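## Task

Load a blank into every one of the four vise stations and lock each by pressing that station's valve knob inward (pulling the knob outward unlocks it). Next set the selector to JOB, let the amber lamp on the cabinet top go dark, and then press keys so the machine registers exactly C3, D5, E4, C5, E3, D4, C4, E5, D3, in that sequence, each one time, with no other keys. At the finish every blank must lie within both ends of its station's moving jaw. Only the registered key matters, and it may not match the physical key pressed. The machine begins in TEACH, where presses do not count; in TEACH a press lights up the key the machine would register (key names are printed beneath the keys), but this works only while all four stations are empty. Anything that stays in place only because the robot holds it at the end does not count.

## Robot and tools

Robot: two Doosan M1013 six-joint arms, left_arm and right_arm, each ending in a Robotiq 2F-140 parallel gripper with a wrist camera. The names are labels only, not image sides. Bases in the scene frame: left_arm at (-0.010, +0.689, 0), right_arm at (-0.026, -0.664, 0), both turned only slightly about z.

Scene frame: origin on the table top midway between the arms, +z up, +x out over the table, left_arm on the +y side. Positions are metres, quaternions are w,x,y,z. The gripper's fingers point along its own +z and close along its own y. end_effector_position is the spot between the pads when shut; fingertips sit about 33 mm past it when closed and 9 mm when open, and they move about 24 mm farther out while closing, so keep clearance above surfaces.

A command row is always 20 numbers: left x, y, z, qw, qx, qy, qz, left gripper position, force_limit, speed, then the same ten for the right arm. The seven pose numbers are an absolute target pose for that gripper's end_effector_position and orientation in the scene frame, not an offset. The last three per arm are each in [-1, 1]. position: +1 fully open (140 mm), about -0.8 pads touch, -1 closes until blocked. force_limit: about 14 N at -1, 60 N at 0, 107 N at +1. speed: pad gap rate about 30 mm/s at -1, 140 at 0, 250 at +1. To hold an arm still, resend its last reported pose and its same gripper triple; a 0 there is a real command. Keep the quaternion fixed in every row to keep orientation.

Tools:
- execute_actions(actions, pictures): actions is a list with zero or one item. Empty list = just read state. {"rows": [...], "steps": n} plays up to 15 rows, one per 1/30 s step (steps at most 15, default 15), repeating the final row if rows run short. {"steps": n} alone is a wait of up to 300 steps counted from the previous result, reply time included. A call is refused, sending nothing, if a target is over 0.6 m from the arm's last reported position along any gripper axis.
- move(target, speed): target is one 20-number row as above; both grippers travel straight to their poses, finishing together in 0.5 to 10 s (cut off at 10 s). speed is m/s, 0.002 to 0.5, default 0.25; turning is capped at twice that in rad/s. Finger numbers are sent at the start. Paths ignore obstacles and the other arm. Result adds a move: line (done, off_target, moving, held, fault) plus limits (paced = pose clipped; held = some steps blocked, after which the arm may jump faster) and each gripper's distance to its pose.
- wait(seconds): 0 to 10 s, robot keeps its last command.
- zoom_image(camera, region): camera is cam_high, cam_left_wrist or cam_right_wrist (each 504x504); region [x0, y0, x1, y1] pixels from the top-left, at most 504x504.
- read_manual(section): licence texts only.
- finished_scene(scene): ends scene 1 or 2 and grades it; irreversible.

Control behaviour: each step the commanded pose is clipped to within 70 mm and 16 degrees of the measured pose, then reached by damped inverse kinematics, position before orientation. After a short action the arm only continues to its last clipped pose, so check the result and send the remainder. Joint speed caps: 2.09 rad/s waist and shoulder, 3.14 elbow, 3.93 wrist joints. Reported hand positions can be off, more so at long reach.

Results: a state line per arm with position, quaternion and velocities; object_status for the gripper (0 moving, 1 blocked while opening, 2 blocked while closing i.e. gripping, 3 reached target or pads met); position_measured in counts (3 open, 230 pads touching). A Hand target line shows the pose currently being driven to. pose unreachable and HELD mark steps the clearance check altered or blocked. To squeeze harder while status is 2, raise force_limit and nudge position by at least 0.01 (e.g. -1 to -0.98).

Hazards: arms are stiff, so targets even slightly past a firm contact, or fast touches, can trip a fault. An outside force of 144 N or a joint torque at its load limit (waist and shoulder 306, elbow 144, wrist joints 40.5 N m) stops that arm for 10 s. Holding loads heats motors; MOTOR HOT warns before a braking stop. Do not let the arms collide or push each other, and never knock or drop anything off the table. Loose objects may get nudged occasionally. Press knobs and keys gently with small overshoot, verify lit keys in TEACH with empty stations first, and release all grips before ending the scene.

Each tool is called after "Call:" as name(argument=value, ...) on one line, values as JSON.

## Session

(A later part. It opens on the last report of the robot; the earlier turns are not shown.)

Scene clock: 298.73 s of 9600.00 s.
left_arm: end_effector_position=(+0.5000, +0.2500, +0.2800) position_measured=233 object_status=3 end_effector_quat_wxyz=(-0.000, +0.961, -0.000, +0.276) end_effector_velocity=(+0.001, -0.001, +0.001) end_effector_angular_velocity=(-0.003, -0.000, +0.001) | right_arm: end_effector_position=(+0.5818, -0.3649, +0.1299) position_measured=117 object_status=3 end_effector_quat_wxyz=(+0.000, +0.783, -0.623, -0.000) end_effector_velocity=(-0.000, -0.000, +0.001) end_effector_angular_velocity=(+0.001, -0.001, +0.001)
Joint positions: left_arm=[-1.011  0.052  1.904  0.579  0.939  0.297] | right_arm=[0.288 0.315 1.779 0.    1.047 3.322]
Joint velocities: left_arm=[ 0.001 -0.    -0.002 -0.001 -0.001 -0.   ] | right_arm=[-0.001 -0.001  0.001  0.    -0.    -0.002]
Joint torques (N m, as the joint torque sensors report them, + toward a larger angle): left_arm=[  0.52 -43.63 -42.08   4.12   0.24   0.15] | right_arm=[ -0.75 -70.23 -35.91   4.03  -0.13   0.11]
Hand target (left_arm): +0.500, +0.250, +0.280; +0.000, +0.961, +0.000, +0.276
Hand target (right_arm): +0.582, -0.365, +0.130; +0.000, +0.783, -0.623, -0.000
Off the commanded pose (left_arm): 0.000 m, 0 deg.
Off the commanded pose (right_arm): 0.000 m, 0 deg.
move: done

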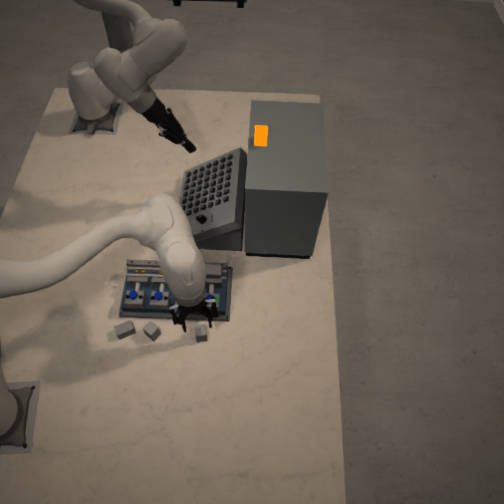

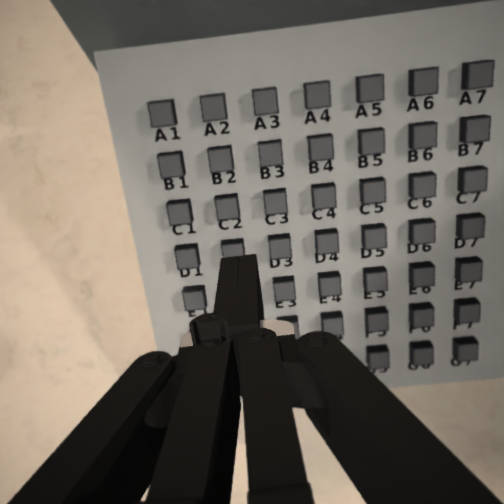

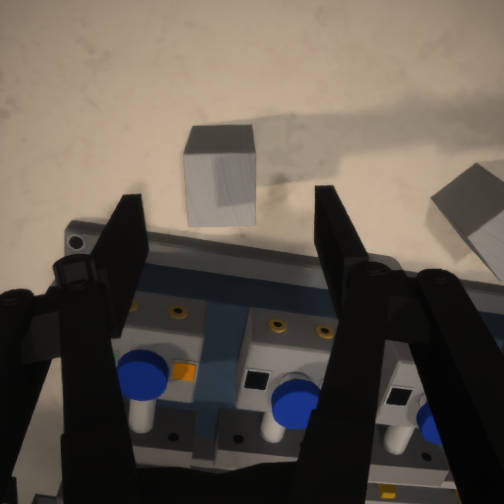

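Call:
move(target=[0.5,0.25,0.28,0,0.961,0,0.276,-1,0,0,0.586,-0.363,0.1,0,0.766,-0.643,0,-0.15,0,0], speed=0.08)

Call:
move(target=[0.5,0.25,0.28,0,0.961,0,0.276,-1,0,0,0.586,-0.363,0.05,0,0.766,-0.643,0,-0.15,0,0], speed=0.06)

Call:
move(target=[0.5,0.25,0.28,0,0.961,0,0.276,-1,0,0,0.586,-0.363,0.05,0,0.766,-0.643,0,-1,-0.3,-0.5])

Call:
move(target=[0.5,0.25,0.28,0,0.961,0,0.276,-1,0,0,0.586,-0.363,0.18,0,0.7071,-0.7071,0,-1,-0.3,-0.5], speed=0.2)

Call:
move(target=[0.5,0.25,0.28,0,0.961,0,0.276,-1,0,0,0.528,-0.163,0.18,0,0.7071,-0.7071,0,-1,-0.3,-0.5], speed=0.2)

Call:
move(target=[0.5,0.25,0.28,0,0.961,0,0.276,-1,0,0,0.528,-0.163,0.139,0,0.7071,-0.7071,0,-1,-0.3,-0.5], speed=0.06)

Scene clock: 315.13 s of 9600.00 s.
left_arm: end_effector_position=(+0.5000, +0.2500, +0.2800) position_measured=233 object_status=3 end_effector_quat_wxyz=(+0.000, +0.961, -0.000, +0.276) end_effector_velocity=(+0.001, +0.000, +0.000) end_effector_angular_velocity=(-0.002, +0.000, +0.001) | right_arm: end_effector_position=(+0.5860, -0.3630, +0.1000) position_measured=148 object_status=3 end_effector_quat_wxyz=(-0.000, +0.766, -0.643, -0.000) end_effector_velocity=(+0.000, -0.001, -0.000) end_effector_angular_velocity=(-0.000, +0.000, -0.001)
Joint positions: left_arm=[-1.011  0.052  1.904  0.579  0.939  0.297] | right_arm=[0.288 0.348 1.796 0.    0.998 3.374]
Joint velocities: left_arm=[ 0.002 -0.    -0.    -0.001 -0.001  0.   ] | right_arm=[-0.001  0.001  0.    -0.    -0.     0.001]
Joint torques (N m, as the joint torque sensors report them, + toward a larger angle): left_arm=[ -0.29 -44.08 -41.96   4.     0.17   0.22] | right_arm=[ -1.36 -71.63 -35.28   3.91  -0.19   0.28]
Hand target (left_arm): +0.500, +0.250, +0.280; -0.000, +0.961, +0.000, +0.276
Hand target (right_arm): +0.586, -0.363, +0.100; -0.000, +0.766, -0.643, -0.000
Off the commanded pose (left_arm): 0.000 m, 0 deg.
Off the commanded pose (right_arm): 0.000 m, 0 deg.
After step 90, 12.63 s passed at rest.
move: done

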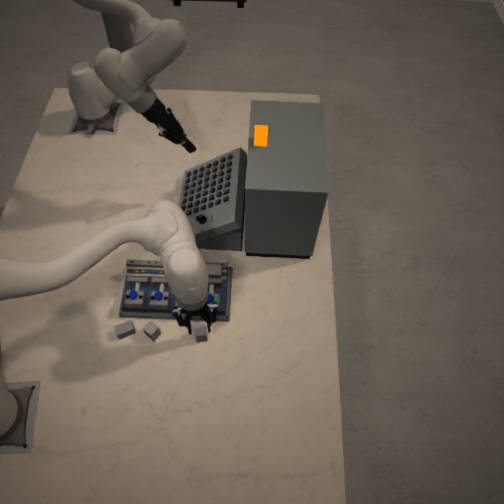

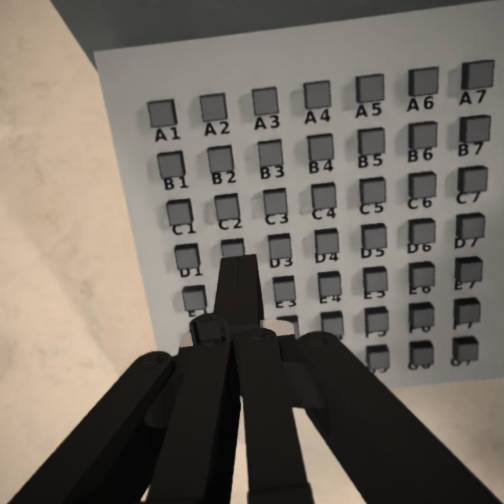

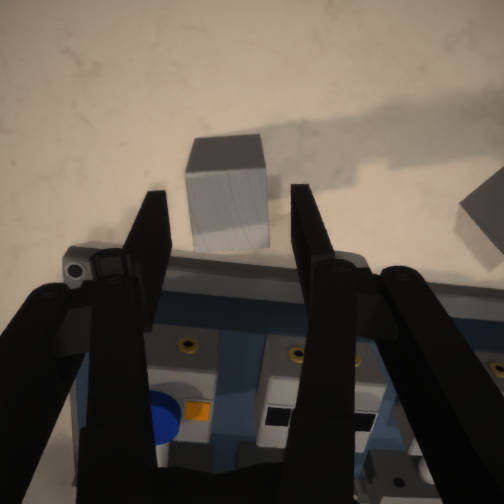

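Scene clock: 316.27 s of 9600.00 s.
left_arm: end_effector_position=(+0.5000, +0.2500, +0.2800) position_measured=233 object_status=3 end_effector_quat_wxyz=(-0.000, +0.961, -0.000, +0.276) end_effector_velocity=(-0.000, +0.001, -0.001) end_effector_angular_velocity=(+0.001, +0.000, +0.000) | right_arm: end_effector_position=(+0.5860, -0.3630, +0.0500) position_measured=148 object_status=3 end_effector_quat_wxyz=(-0.000, +0.766, -0.643, -0.000) end_effector_velocity=(-0.000, -0.000, -0.001) end_effector_angular_velocity=(-0.000, +0.001, -0.000)
Joint positions: left_arm=[-1.011  0.052  1.904  0.579  0.939  0.297] | right_arm=[0.288 0.396 1.834 0.    0.912 3.374]
Joint velocities: left_arm=[ 0.    -0.     0.001  0.    -0.    -0.   ] | right_arm=[-0.     0.001  0.     0.    -0.     0.   ]
Joint torques (N m, as the joint torque sensors report them, + toward a larger angle): left_arm=[  0.89 -43.9  -42.06   4.07   0.18   0.14] | right_arm=[ -2.23 -75.08 -33.22   3.86  -0.14   0.11]
Hand target (left_arm): +0.500, +0.250, +0.280; +0.000, +0.961, -0.000, +0.276
Hand target (right_arm): +0.586, -0.363, +0.050; -0.000, +0.766, -0.643, -0.000
Off the commanded pose (left_arm): 0.000 m, 0 deg.
Off the commanded pose (right_arm): 0.000 m, 0 deg.
move: done

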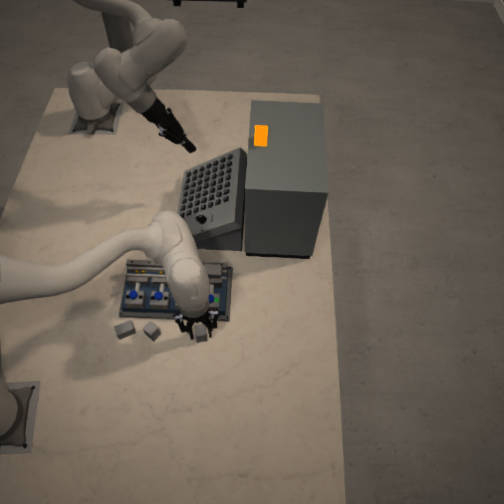

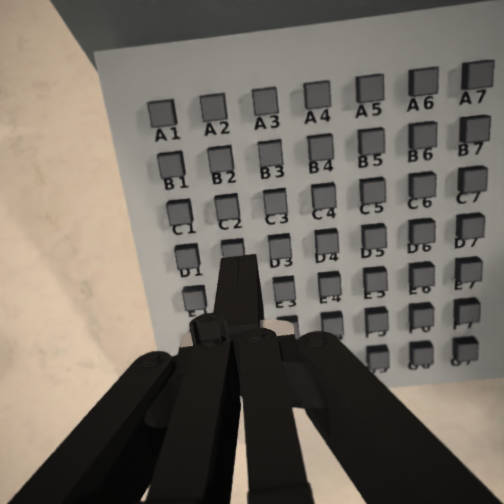

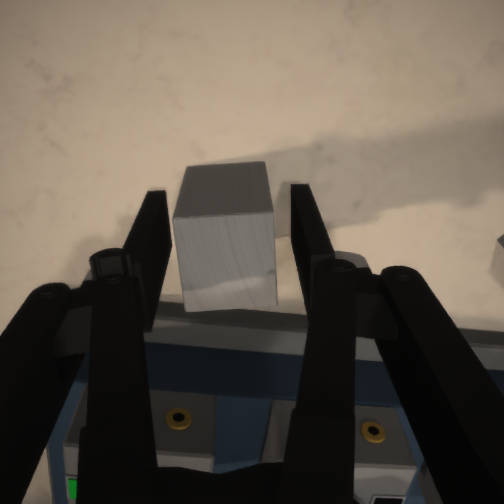

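Scene clock: 316.97 s of 9600.00 s.
left_arm: end_effector_position=(+0.5000, +0.2500, +0.2800) position_measured=233 object_status=3 end_effector_quat_wxyz=(+0.000, +0.961, -0.000, +0.276) end_effector_velocity=(+0.001, -0.000, +0.001) end_effector_angular_velocity=(-0.000, -0.002, -0.000) | right_arm: end_effector_position=(+0.5860, -0.3630, +0.0500) position_measured=178 object_status=2 end_effector_quat_wxyz=(-0.000, +0.766, -0.643, +0.000) end_effector_velocity=(-0.001, +0.001, +0.000) end_effector_angular_velocity=(+0.000, -0.000, +0.002)
Joint positions: left_arm=[-1.011  0.052  1.904  0.579  0.939  0.297] | right_arm=[0.288 0.396 1.834 0.    0.912 3.374]
Joint velocities: left_arm=[ 0.    -0.    -0.001  0.001  0.     0.   ] | right_arm=[ 0.002 -0.    -0.     0.     0.     0.   ]
Joint torques (N m, as the joint torque sensors report them, + toward a larger angle): left_arm=[  1.18 -43.85 -41.81   4.12   0.19   0.21] | right_arm=[ -1.73 -67.96 -28.26   3.57   0.19   0.25]
Hand target (left_arm): +0.500, +0.250, +0.280; +0.000, +0.961, +0.000, +0.276
Hand target (right_arm): +0.586, -0.363, +0.050; -0.000, +0.766, -0.643, -0.000
Off the commanded pose (left_arm): 0.000 m, 0 deg.
Off the commanded pose (right_arm): 0.000 m, 0 deg.
move: done

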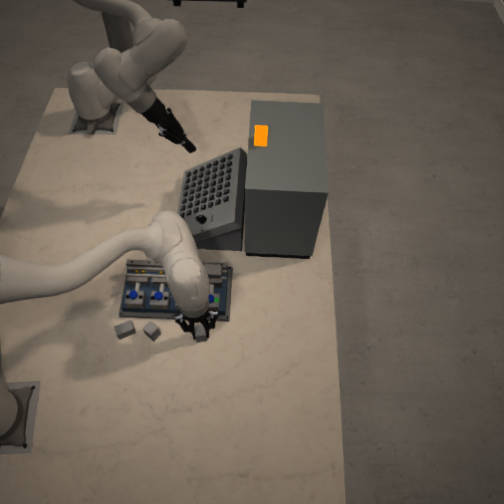

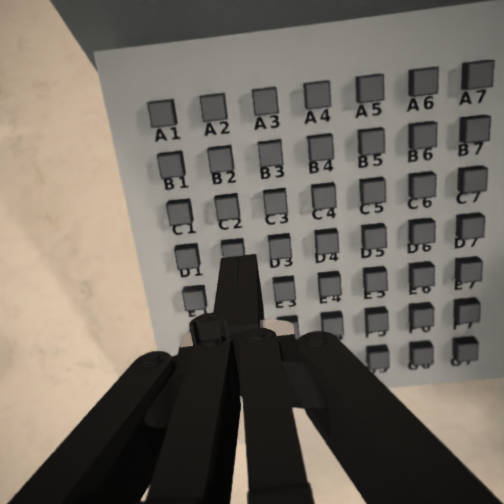

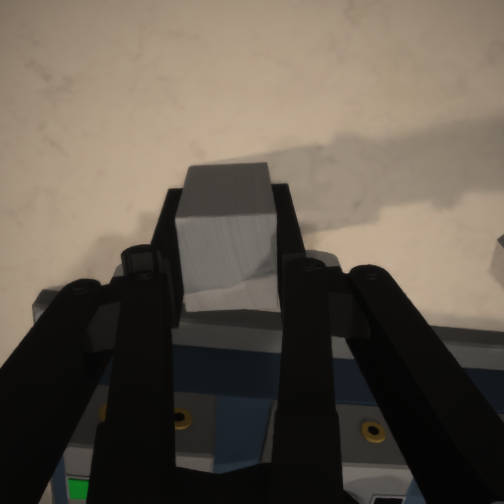

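Scene clock: 318.00 s of 9600.00 s.
left_arm: end_effector_position=(+0.5000, +0.2500, +0.2800) position_measured=233 object_status=3 end_effector_quat_wxyz=(-0.000, +0.961, -0.000, +0.276) end_effector_velocity=(-0.000, +0.000, +0.000) end_effector_angular_velocity=(+0.000, -0.000, -0.000) | right_arm: end_effector_position=(+0.5859, -0.3631, +0.1800) position_measured=178 object_status=2 end_effector_quat_wxyz=(-0.000, -0.707, +0.707, -0.000) end_effector_velocity=(-0.000, +0.000, +0.000) end_effector_angular_velocity=(-0.000, +0.000, -0.000)
Joint positions: left_arm=[-1.011  0.052  1.904  0.579  0.939  0.297] | right_arm=[ 0.288  0.284  1.721 -0.     1.137  3.549]
Joint velocities: left_arm=[ 0. -0.  0.  0.  0.  0.] | right_arm=[ 0.    -0.001  0.     0.     0.001  0.   ]
Joint torques (N m, as the joint torque sensors report them, + toward a larger angle): left_arm=[  0.75 -44.25 -42.22   4.08   0.21   0.13] | right_arm=[ -1.42 -69.06 -39.03   4.18  -0.05   0.21]
Hand target (left_arm): +0.500, +0.250, +0.280; +0.000, +0.961, -0.000, +0.276
Hand target (right_arm): +0.586, -0.363, +0.180; +0.000, +0.707, -0.707, +0.000
Off the commanded pose (left_arm): 0.000 m, 0 deg.
Off the commanded pose (right_arm): 0.000 m, 0 deg.
move: done

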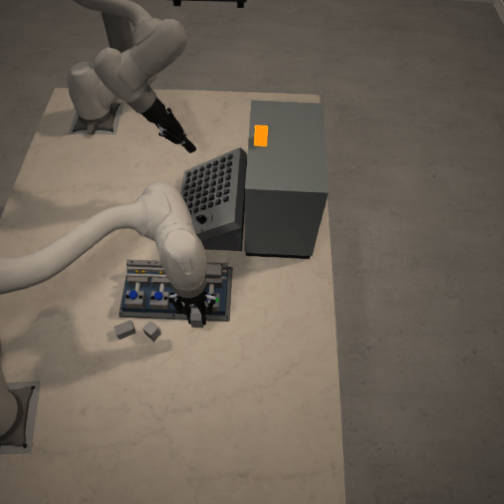

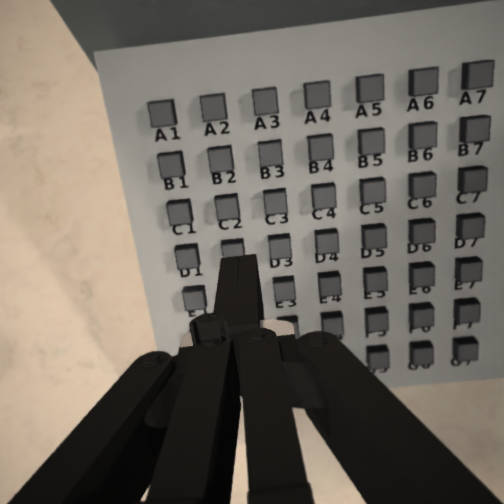

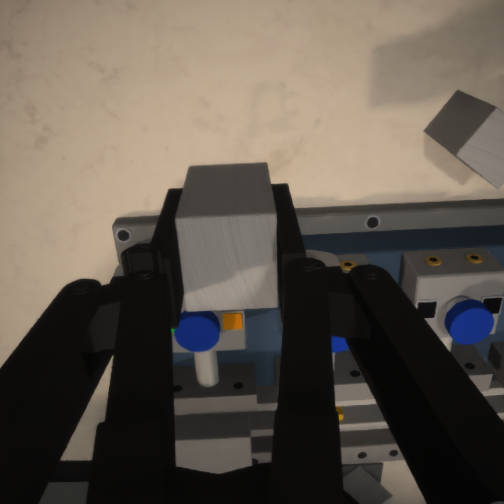

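Scene clock: 319.43 s of 9600.00 s.
left_arm: end_effector_position=(+0.5000, +0.2500, +0.2800) position_measured=233 object_status=3 end_effector_quat_wxyz=(-0.000, +0.961, -0.000, +0.276) end_effector_velocity=(+0.001, +0.001, +0.001) end_effector_angular_velocity=(-0.001, -0.001, +0.002) | right_arm: end_effector_position=(+0.5285, -0.1629, +0.1801) position_measured=178 object_status=2 end_effector_quat_wxyz=(+0.000, -0.707, +0.707, -0.000) end_effector_velocity=(-0.000, +0.000, -0.000) end_effector_angular_velocity=(-0.000, +0.000, -0.000)
Joint positions: left_arm=[-1.011  0.052  1.904  0.579  0.939  0.297] | right_arm=[ 0.57   0.381  1.585 -0.     1.175  3.831]
Joint velocities: left_arm=[ 0.002 -0.002  0.     0.     0.     0.   ] | right_arm=[ 0.     0.001 -0.     0.     0.     0.   ]
Joint torques (N m, as the joint torque sensors report them, + toward a larger angle): left_arm=[  1.21 -44.18 -41.79   4.03   0.15   0.2 ] | right_arm=[ -0.62 -82.5  -39.61   4.45  -0.23   0.13]
Hand target (left_arm): +0.500, +0.250, +0.280; +0.000, +0.961, +0.000, +0.276
Hand target (right_arm): +0.528, -0.163, +0.180; -0.000, +0.707, -0.707, +0.000
Off the commanded pose (left_arm): 0.000 m, 0 deg.
Off the commanded pose (right_arm): 0.000 m, 0 deg.
move: done

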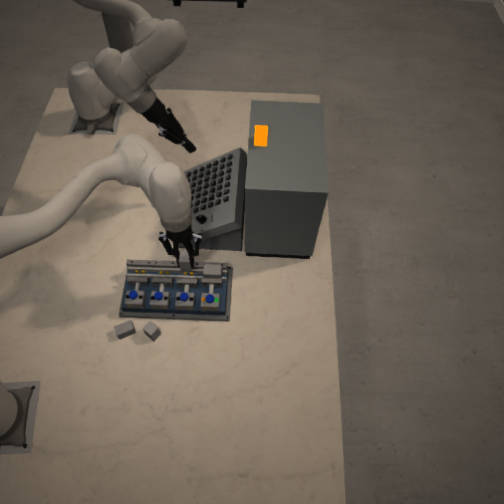

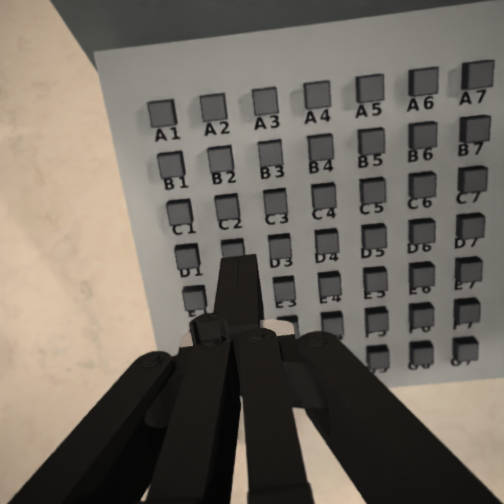

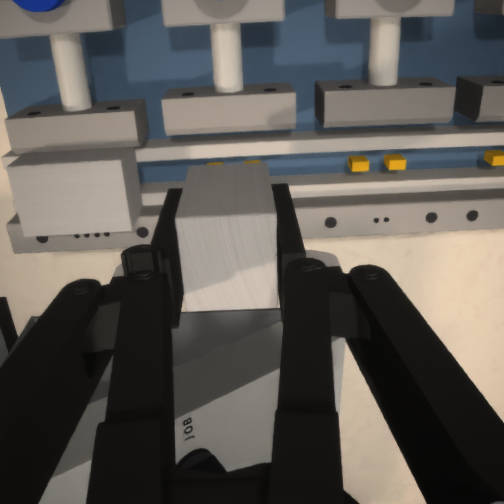

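Scene clock: 320.40 s of 9600.00 s.
left_arm: end_effector_position=(+0.5000, +0.2500, +0.2800) position_measured=233 object_status=3 end_effector_quat_wxyz=(-0.000, +0.961, -0.000, +0.276) end_effector_velocity=(-0.000, -0.000, -0.001) end_effector_angular_velocity=(+0.002, +0.001, -0.001) | right_arm: end_effector_position=(+0.5280, -0.1630, +0.1390) position_measured=178 object_status=2 end_effector_quat_wxyz=(+0.000, -0.707, +0.707, +0.000) end_effector_velocity=(-0.001, +0.001, -0.000) end_effector_angular_velocity=(+0.000, +0.000, +0.001)
Joint positions: left_arm=[-1.011  0.052  1.904  0.579  0.939  0.297] | right_arm=[0.57  0.408 1.626 0.    1.107 3.831]
Joint velocities: left_arm=[-0.001  0.001  0.001 -0.    -0.    -0.   ] | right_arm=[ 0.001 -0.     0.001  0.    -0.001  0.   ]
Joint torques (N m, as the joint torque sensors report them, + toward a larger angle): left_arm=[ -0.19 -43.59 -42.11   3.98   0.08   0.21] | right_arm=[ -2.08 -81.05 -38.79   4.36  -0.25   0.17]
Hand target (left_arm): +0.500, +0.250, +0.280; +0.000, +0.961, +0.000, +0.276
Hand target (right_arm): +0.528, -0.163, +0.139; -0.000, +0.707, -0.707, -0.000
Off the commanded pose (left_arm): 0.000 m, 0 deg.
Off the commanded pose (right_arm): 0.000 m, 0 deg.
move: done

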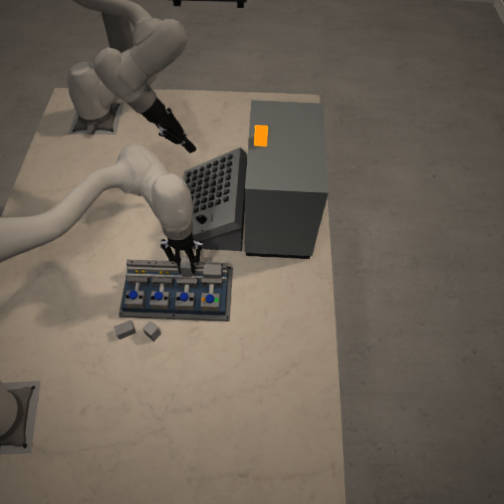

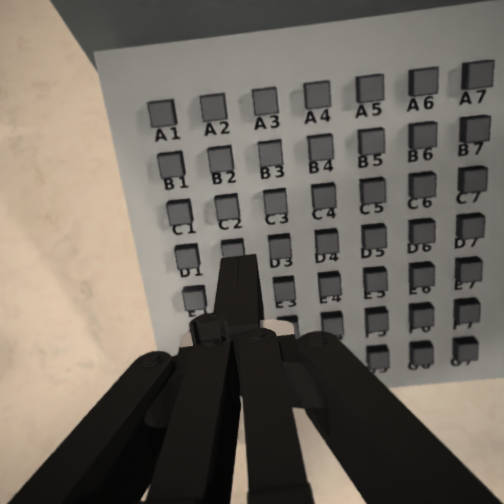

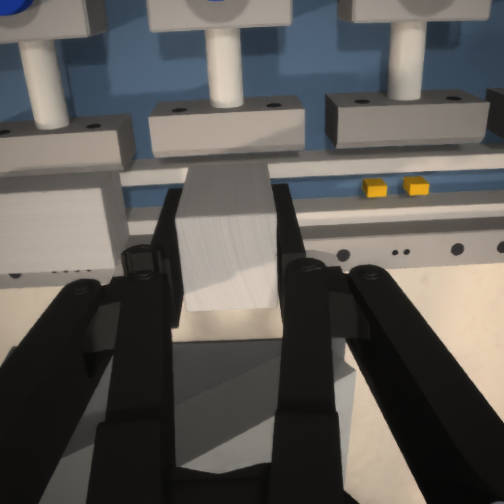

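Call:
move(target=[0.5,0.25,0.28,0,0.961,0,0.276,-1,0,0,0.528,-0.165,0.138,0,0.7071,-0.7071,0,-1,-0.3,-0.5], speed=0.02)

Call:
move(target=[0.5,0.25,0.28,0,0.961,0,0.276,-1,0,0,0.528,-0.165,0.1205,0,0.7071,-0.7071,0,-1,-0.3,-0.5], speed=0.02)

Call:
move(target=[0.5,0.25,0.28,0,0.961,0,0.276,-1,0,0,0.528,-0.165,0.1205,0,0.7071,-0.7071,0,-0.2,-0.3,-0.5])

Call:
move(target=[0.5,0.25,0.28,0,0.961,0,0.276,-1,0,0,0.528,-0.165,0.175,0,0.7071,-0.7071,0,-0.2,-0.3,-0.5], speed=0.1)

Call:
move(target=[0.5,0.25,0.28,0,0.961,0,0.276,-1,0,0,0.528,-0.266,0.16,0,0.7071,-0.7071,0,-1,0,0], speed=0.15)

Call:
move(target=[0.5,0.25,0.28,0,0.961,0,0.276,-1,0,0,0.528,-0.266,0.1335,0,0.7071,-0.7071,0,-1,0,0], speed=0.025)

Call:
wait(seconds=1)

Scene clock: 333.50 s of 9600.00 s.
left_arm: end_effector_position=(+0.5000, +0.2500, +0.2800) position_measured=233 object_status=3 end_effector_quat_wxyz=(-0.000, +0.961, -0.000, +0.276) end_effector_velocity=(-0.001, -0.000, -0.001) end_effector_angular_velocity=(+0.002, +0.002, -0.001) | right_arm: end_effector_position=(+0.5280, -0.1650, +0.1380) position_measured=178 object_status=2 end_effector_quat_wxyz=(+0.000, -0.707, +0.707, +0.000) end_effector_velocity=(+0.001, -0.001, +0.000) end_effector_angular_velocity=(-0.000, -0.000, -0.002)
Joint positions: left_arm=[-1.011  0.052  1.904  0.579  0.939  0.297] | right_arm=[0.568 0.407 1.63  0.    1.105 3.829]
Joint velocities: left_arm=[-0.001  0.001  0.001 -0.001  0.     0.   ] | right_arm=[-0.001 -0.     0.    -0.    -0.     0.   ]
Joint torques (N m, as the joint torque sensors report them, + toward a larger angle): left_arm=[  1.25 -43.91 -42.09   3.99   0.03   0.19] | right_arm=[ -1.34 -82.16 -38.39   4.31  -0.24   0.19]
Hand target (left_arm): +0.500, +0.250, +0.280; +0.000, +0.961, +0.000, +0.276
Hand target (right_arm): +0.528, -0.165, +0.138; +0.000, +0.707, -0.707, -0.000
Off the commanded pose (left_arm): 0.000 m, 0 deg.
Off the commanded pose (right_arm): 0.000 m, 0 deg.
After step 90, 9.40 s passed at rest.
move: done

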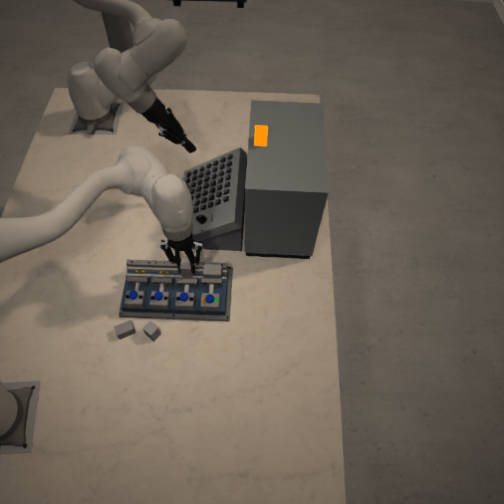

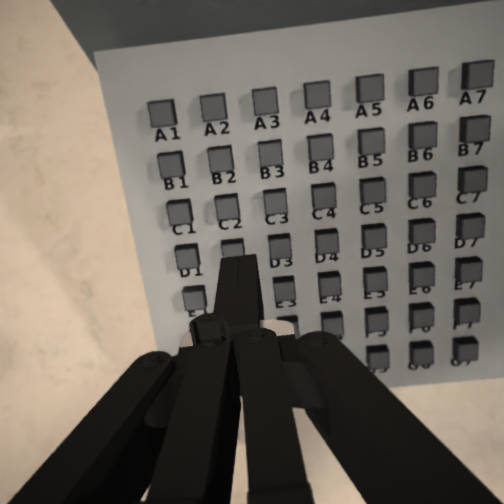

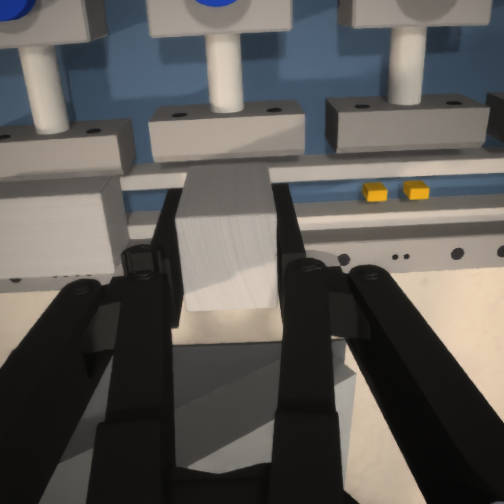

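Scene clock: 334.60 s of 9600.00 s.
left_arm: end_effector_position=(+0.5000, +0.2500, +0.2800) position_measured=233 object_status=3 end_effector_quat_wxyz=(+0.000, +0.961, -0.000, +0.276) end_effector_velocity=(+0.000, +0.001, +0.000) end_effector_angular_velocity=(-0.001, -0.000, +0.001) | right_arm: end_effector_position=(+0.5280, -0.1650, +0.1205) position_measured=178 object_status=2 end_effector_quat_wxyz=(+0.000, -0.707, +0.707, +0.000) end_effector_velocity=(-0.000, -0.000, -0.000) end_effector_angular_velocity=(+0.000, +0.000, -0.001)
Joint positions: left_arm=[-1.011  0.052  1.904  0.579  0.939  0.297] | right_arm=[0.568 0.42  1.646 0.    1.076 3.829]
Joint velocities: left_arm=[ 0.001 -0.001  0.    -0.    -0.     0.   ] | right_arm=[-0.    -0.     0.001  0.    -0.001  0.   ]
Joint torques (N m, as the joint torque sensors report them, + toward a larger angle): left_arm=[  1.1  -44.44 -41.92   4.05   0.16   0.2 ] | right_arm=[ -0.92 -82.66 -37.63   3.97  -0.28   0.24]
Hand target (left_arm): +0.500, +0.250, +0.280; +0.000, +0.961, +0.000, +0.276
Hand target (right_arm): +0.528, -0.165, +0.120; -0.000, +0.707, -0.707, -0.000
Off the commanded pose (left_arm): 0.000 m, 0 deg.
Off the commanded pose (right_arm): 0.000 m, 0 deg.
move: done

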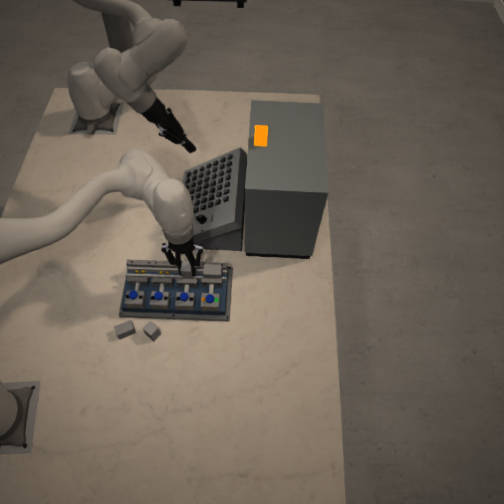

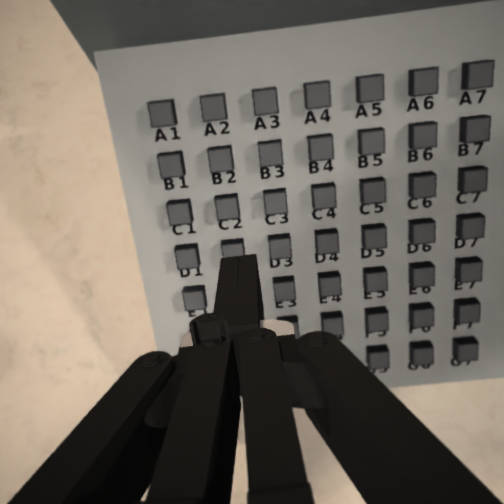

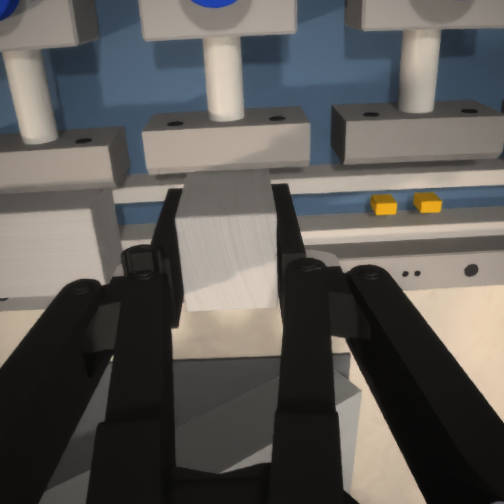

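Scene clock: 335.30 s of 9600.00 s.
left_arm: end_effector_position=(+0.5000, +0.2500, +0.2800) position_measured=233 object_status=3 end_effector_quat_wxyz=(+0.000, +0.961, -0.000, +0.276) end_effector_velocity=(+0.001, -0.000, -0.000) end_effector_angular_velocity=(-0.001, +0.000, +0.001) | right_arm: end_effector_position=(+0.5280, -0.1650, +0.1205) position_measured=154 object_status=3 end_effector_quat_wxyz=(-0.000, -0.707, +0.707, +0.000) end_effector_velocity=(+0.001, -0.001, +0.000) end_effector_angular_velocity=(+0.000, -0.000, -0.001)
Joint positions: left_arm=[-1.011  0.052  1.904  0.579  0.939  0.297] | right_arm=[ 0.568  0.42   1.646 -0.     1.076  3.829]
Joint velocities: left_arm=[ 0.001  0.001 -0.001 -0.    -0.001  0.   ] | right_arm=[-0.001 -0.    -0.    -0.    -0.    -0.   ]
Joint torques (N m, as the joint torque sensors report them, + toward a larger angle): left_arm=[  0.62 -43.84 -42.01   4.05   0.13   0.18] | right_arm=[ -1.19 -79.91 -37.08   4.12  -0.15   0.24]
Hand target (left_arm): +0.500, +0.250, +0.280; +0.000, +0.961, +0.000, +0.276
Hand target (right_arm): +0.528, -0.165, +0.120; +0.000, +0.707, -0.707, -0.000
Off the commanded pose (left_arm): 0.000 m, 0 deg.
Off the commanded pose (right_arm): 0.000 m, 0 deg.
move: done

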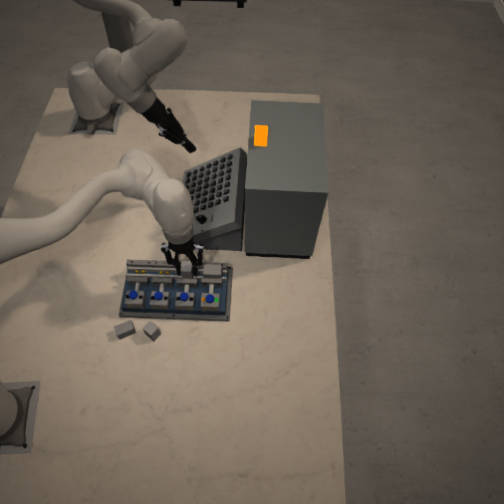

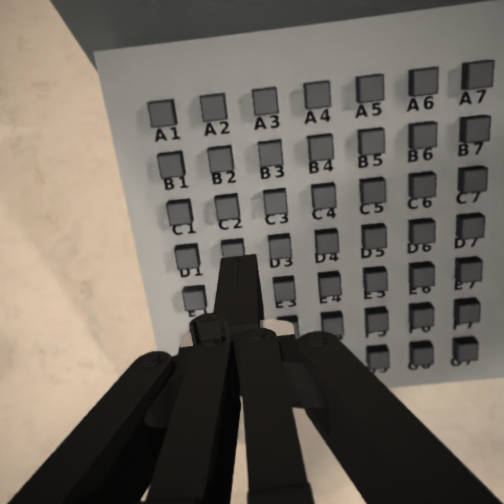

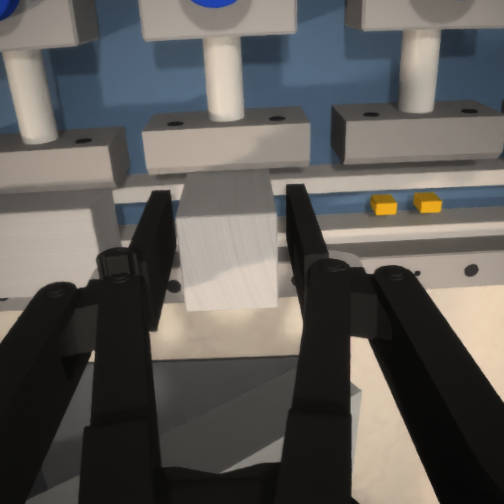

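Scene clock: 336.17 s of 9600.00 s.
left_arm: end_effector_position=(+0.5000, +0.2500, +0.2800) position_measured=233 object_status=3 end_effector_quat_wxyz=(-0.000, +0.961, -0.000, +0.276) end_effector_velocity=(-0.000, +0.002, -0.000) end_effector_angular_velocity=(+0.001, +0.002, +0.002) | right_arm: end_effector_position=(+0.5280, -0.1651, +0.1750) position_measured=154 object_status=3 end_effector_quat_wxyz=(-0.000, -0.707, +0.707, -0.000) end_effector_velocity=(-0.000, +0.001, +0.001) end_effector_angular_velocity=(+0.001, -0.001, +0.001)
Joint positions: left_arm=[-1.011  0.052  1.904  0.579  0.939  0.297] | right_arm=[ 0.568  0.382  1.594 -0.     1.166  3.829]
Joint velocities: left_arm=[ 0.001 -0.001  0.001 -0.002  0.001  0.001] | right_arm=[ 0.001 -0.001 -0.001 -0.     0.001  0.   ]
Joint torques (N m, as the joint torque sensors report them, + toward a larger angle): left_arm=[  0.39 -44.2  -41.9    4.07   0.24   0.26] | right_arm=[ -1.83 -78.52 -38.21   4.35  -0.22   0.28]
Hand target (left_arm): +0.500, +0.250, +0.280; +0.000, +0.961, +0.000, +0.276
Hand target (right_arm): +0.528, -0.165, +0.175; +0.000, +0.707, -0.707, +0.000
Off the commanded pose (left_arm): 0.000 m, 0 deg.
Off the commanded pose (right_arm): 0.000 m, 0 deg.
move: done

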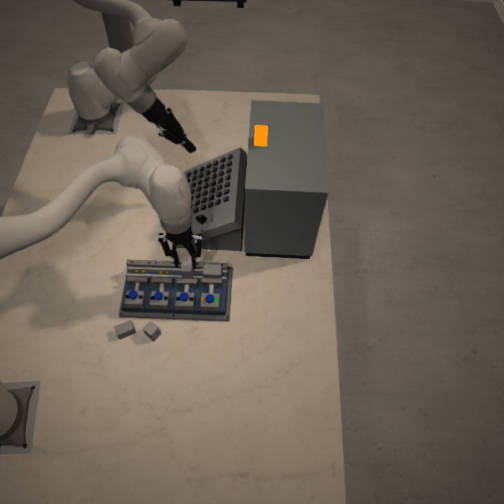

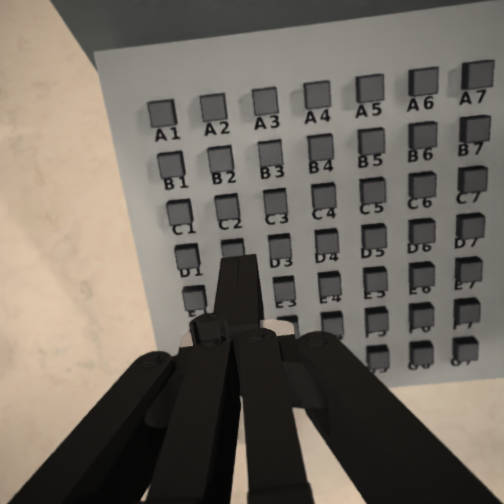

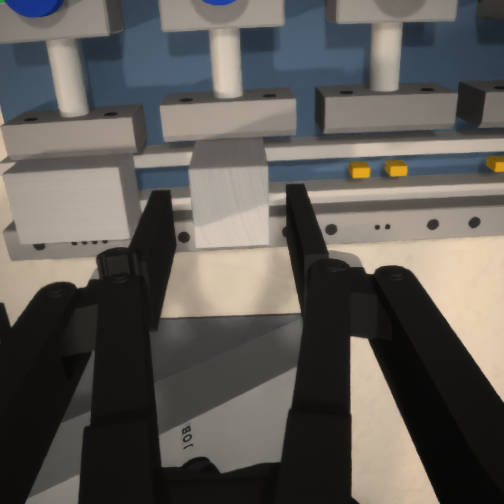

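Scene clock: 337.20 s of 9600.00 s.
left_arm: end_effector_position=(+0.5000, +0.2500, +0.2800) position_measured=233 object_status=3 end_effector_quat_wxyz=(-0.000, +0.961, -0.000, +0.276) end_effector_velocity=(-0.001, -0.001, +0.000) end_effector_angular_velocity=(-0.001, +0.000, -0.001) | right_arm: end_effector_position=(+0.5278, -0.2659, +0.1600) position_measured=233 object_status=3 end_effector_quat_wxyz=(-0.000, -0.707, +0.707, +0.000) end_effector_velocity=(+0.000, -0.001, -0.000) end_effector_angular_velocity=(+0.000, +0.000, -0.001)
Joint positions: left_arm=[-1.011  0.052  1.904  0.579  0.939  0.297] | right_arm=[ 0.454  0.299  1.741 -0.     1.102  3.715]
Joint velocities: left_arm=[-0.001 -0.001 -0.    -0.001 -0.    -0.   ] | right_arm=[-0.001 -0.     0.001  0.    -0.    -0.   ]
Joint torques (N m, as the joint torque sensors report them, + toward a larger angle): left_arm=[  0.71 -44.   -41.52   4.13   0.15   0.15] | right_arm=[ -2.59 -69.16 -37.8    4.13   0.09   0.38]
Hand target (left_arm): +0.500, +0.250, +0.280; +0.000, +0.961, +0.000, +0.276
Hand target (right_arm): +0.528, -0.266, +0.160; +0.000, +0.707, -0.707, -0.000
Off the commanded pose (left_arm): 0.000 m, 0 deg.
Off the commanded pose (right_arm): 0.000 m, 0 deg.
move: done

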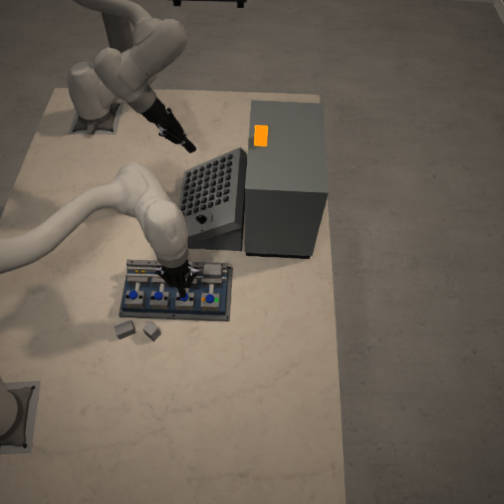

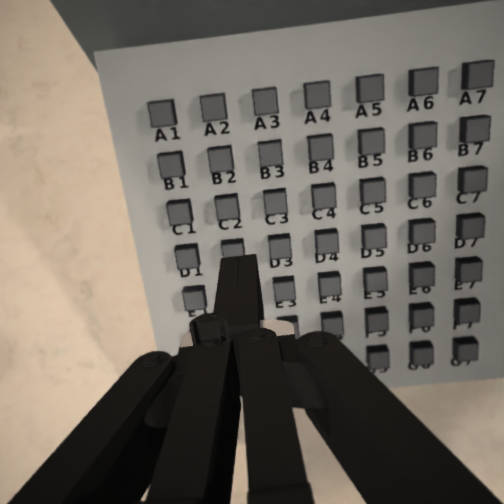

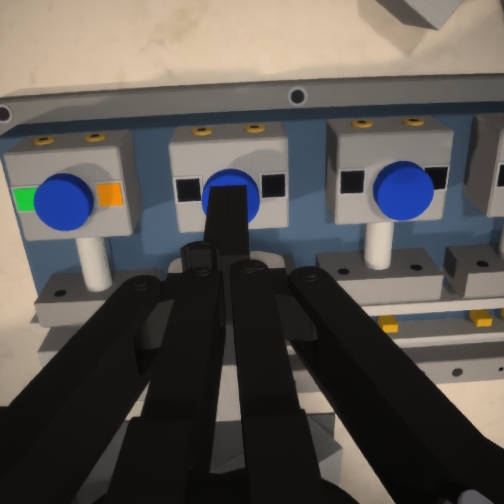

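Scene clock: 338.50 s of 9600.00 s.
left_arm: end_effector_position=(+0.5000, +0.2500, +0.2800) position_measured=233 object_status=3 end_effector_quat_wxyz=(-0.000, +0.961, -0.000, +0.276) end_effector_velocity=(-0.001, -0.001, +0.001) end_effector_angular_velocity=(-0.001, -0.001, -0.002) | right_arm: end_effector_position=(+0.5280, -0.2660, +0.1335) position_measured=233 object_status=3 end_effector_quat_wxyz=(-0.000, -0.707, +0.707, +0.000) end_effector_velocity=(-0.001, +0.000, -0.001) end_effector_angular_velocity=(-0.000, +0.000, +0.001)
Joint positions: left_arm=[-1.011  0.052  1.904  0.579  0.939  0.297] | right_arm=[0.454 0.319 1.766 0.    1.056 3.714]
Joint velocities: left_arm=[-0.002 -0.001 -0.001  0.001  0.    -0.   ] | right_arm=[ 0.001  0.001  0.001 -0.    -0.001 -0.   ]
Joint torques (N m, as the joint torque sensors report them, + toward a larger angle): left_arm=[ -0.01 -44.08 -42.     4.09   0.21   0.13] | right_arm=[ -2.81 -65.55 -34.23   3.75  -1.03   0.24]
Hand target (left_arm): +0.500, +0.250, +0.280; +0.000, +0.961, +0.000, +0.276
Hand target (right_arm): +0.528, -0.266, +0.133; -0.000, +0.707, -0.707, -0.000
Off the commanded pose (left_arm): 0.000 m, 0 deg.
Off the commanded pose (right_arm): 0.000 m, 0 deg.
move: done

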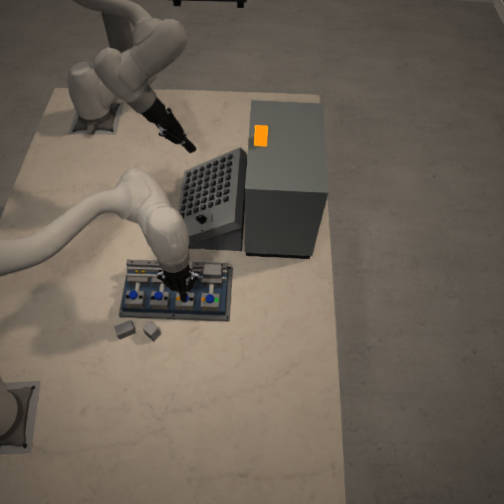

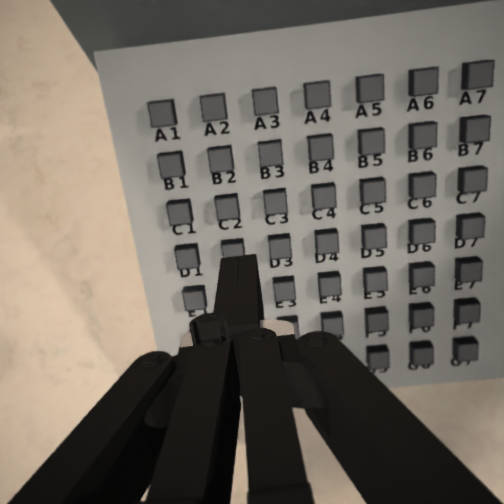

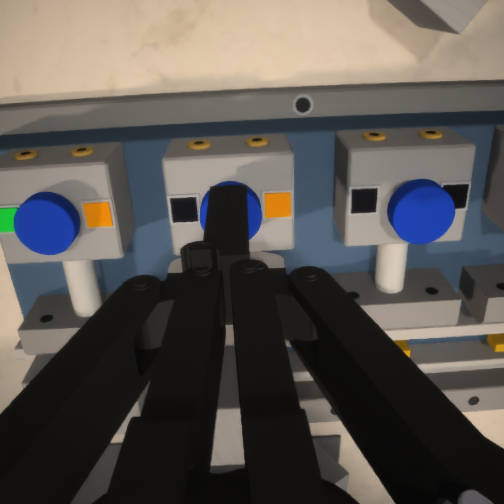

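Scene clock: 339.50 s of 9600.00 s.
left_arm: end_effector_position=(+0.5000, +0.2500, +0.2800) position_measured=233 object_status=3 end_effector_quat_wxyz=(-0.000, +0.961, -0.000, +0.276) end_effector_velocity=(-0.001, -0.000, +0.000) end_effector_angular_velocity=(+0.001, -0.000, -0.002) | right_arm: end_effector_position=(+0.5280, -0.2660, +0.1335) position_measured=233 object_status=3 end_effector_quat_wxyz=(+0.000, -0.707, +0.707, +0.000) end_effector_velocity=(+0.001, -0.001, +0.000) end_effector_angular_velocity=(+0.000, -0.001, -0.001)
Joint positions: left_arm=[-1.011  0.052  1.904  0.579  0.939  0.297] | right_arm=[0.454 0.319 1.766 0.    1.056 3.714]
Joint velocities: left_arm=[-0.002 -0.001  0.001  0.001  0.001  0.   ] | right_arm=[-0.001 -0.    -0.001  0.    -0.    -0.   ]
Joint torques (N m, as the joint torque sensors report them, + toward a larger angle): left_arm=[  1.19 -44.08 -41.69   3.97   0.11   0.23] | right_arm=[ -2.41 -65.14 -35.13   3.69  -1.13   0.17]
Hand target (left_arm): +0.500, +0.250, +0.280; +0.000, +0.961, +0.000, +0.276
Hand target (right_arm): +0.528, -0.266, +0.133; -0.000, +0.707, -0.707, -0.000
Off the commanded pose (left_arm): 0.000 m, 0 deg.
Off the commanded pose (right_arm): 0.000 m, 0 deg.
Steps of this call (steps 1 to 30: nothing new was sent). Readings (end_effector_position | what the end effector reports):
1: left_arm (+0.5000, +0.2500, +0.2800) | right_arm (+0.5280, -0.2660, +0.1335) | left_arm position_measured=233 object_status=3 | right_arm position_measured=233 object_status=3
2: left_arm (+0.5000, +0.2500, +0.2800) | right_arm (+0.5280, -0.2660, +0.1335) | left_arm position_measured=233 object_status=3 | right_arm position_measured=233 object_status=3
4: left_arm (+0.5000, +0.2500, +0.2800) | right_arm (+0.5280, -0.2660, +0.1335) | left_arm position_measured=233 object_status=3 | right_arm position_measured=233 object_status=3
8: left_arm (+0.5000, +0.2500, +0.2800) | right_arm (+0.5280, -0.2660, +0.1335) | left_arm position_measured=233 object_status=3 | right_arm position_measured=233 object_status=3
30: the state above

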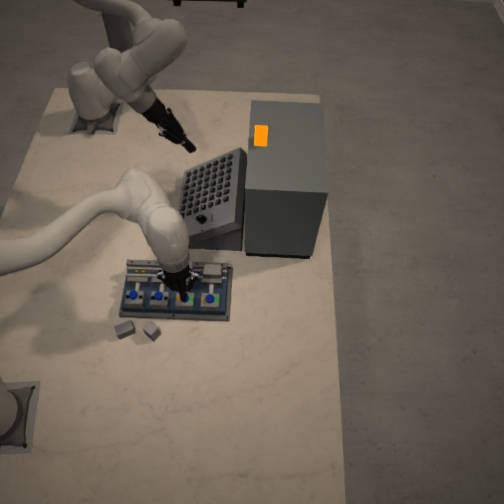

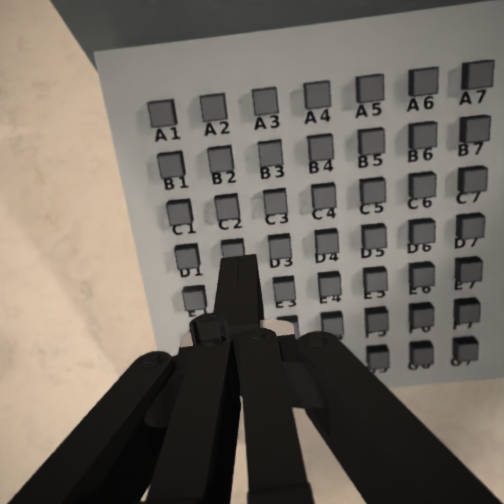

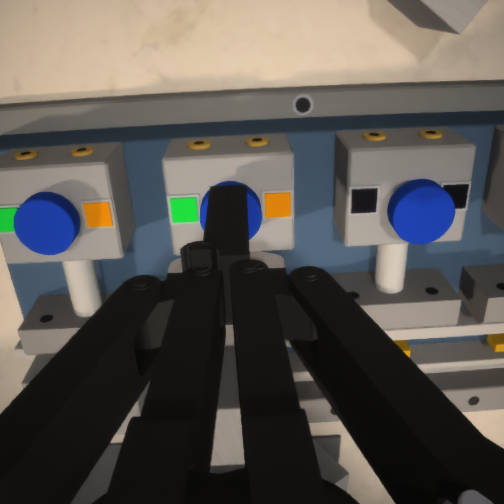

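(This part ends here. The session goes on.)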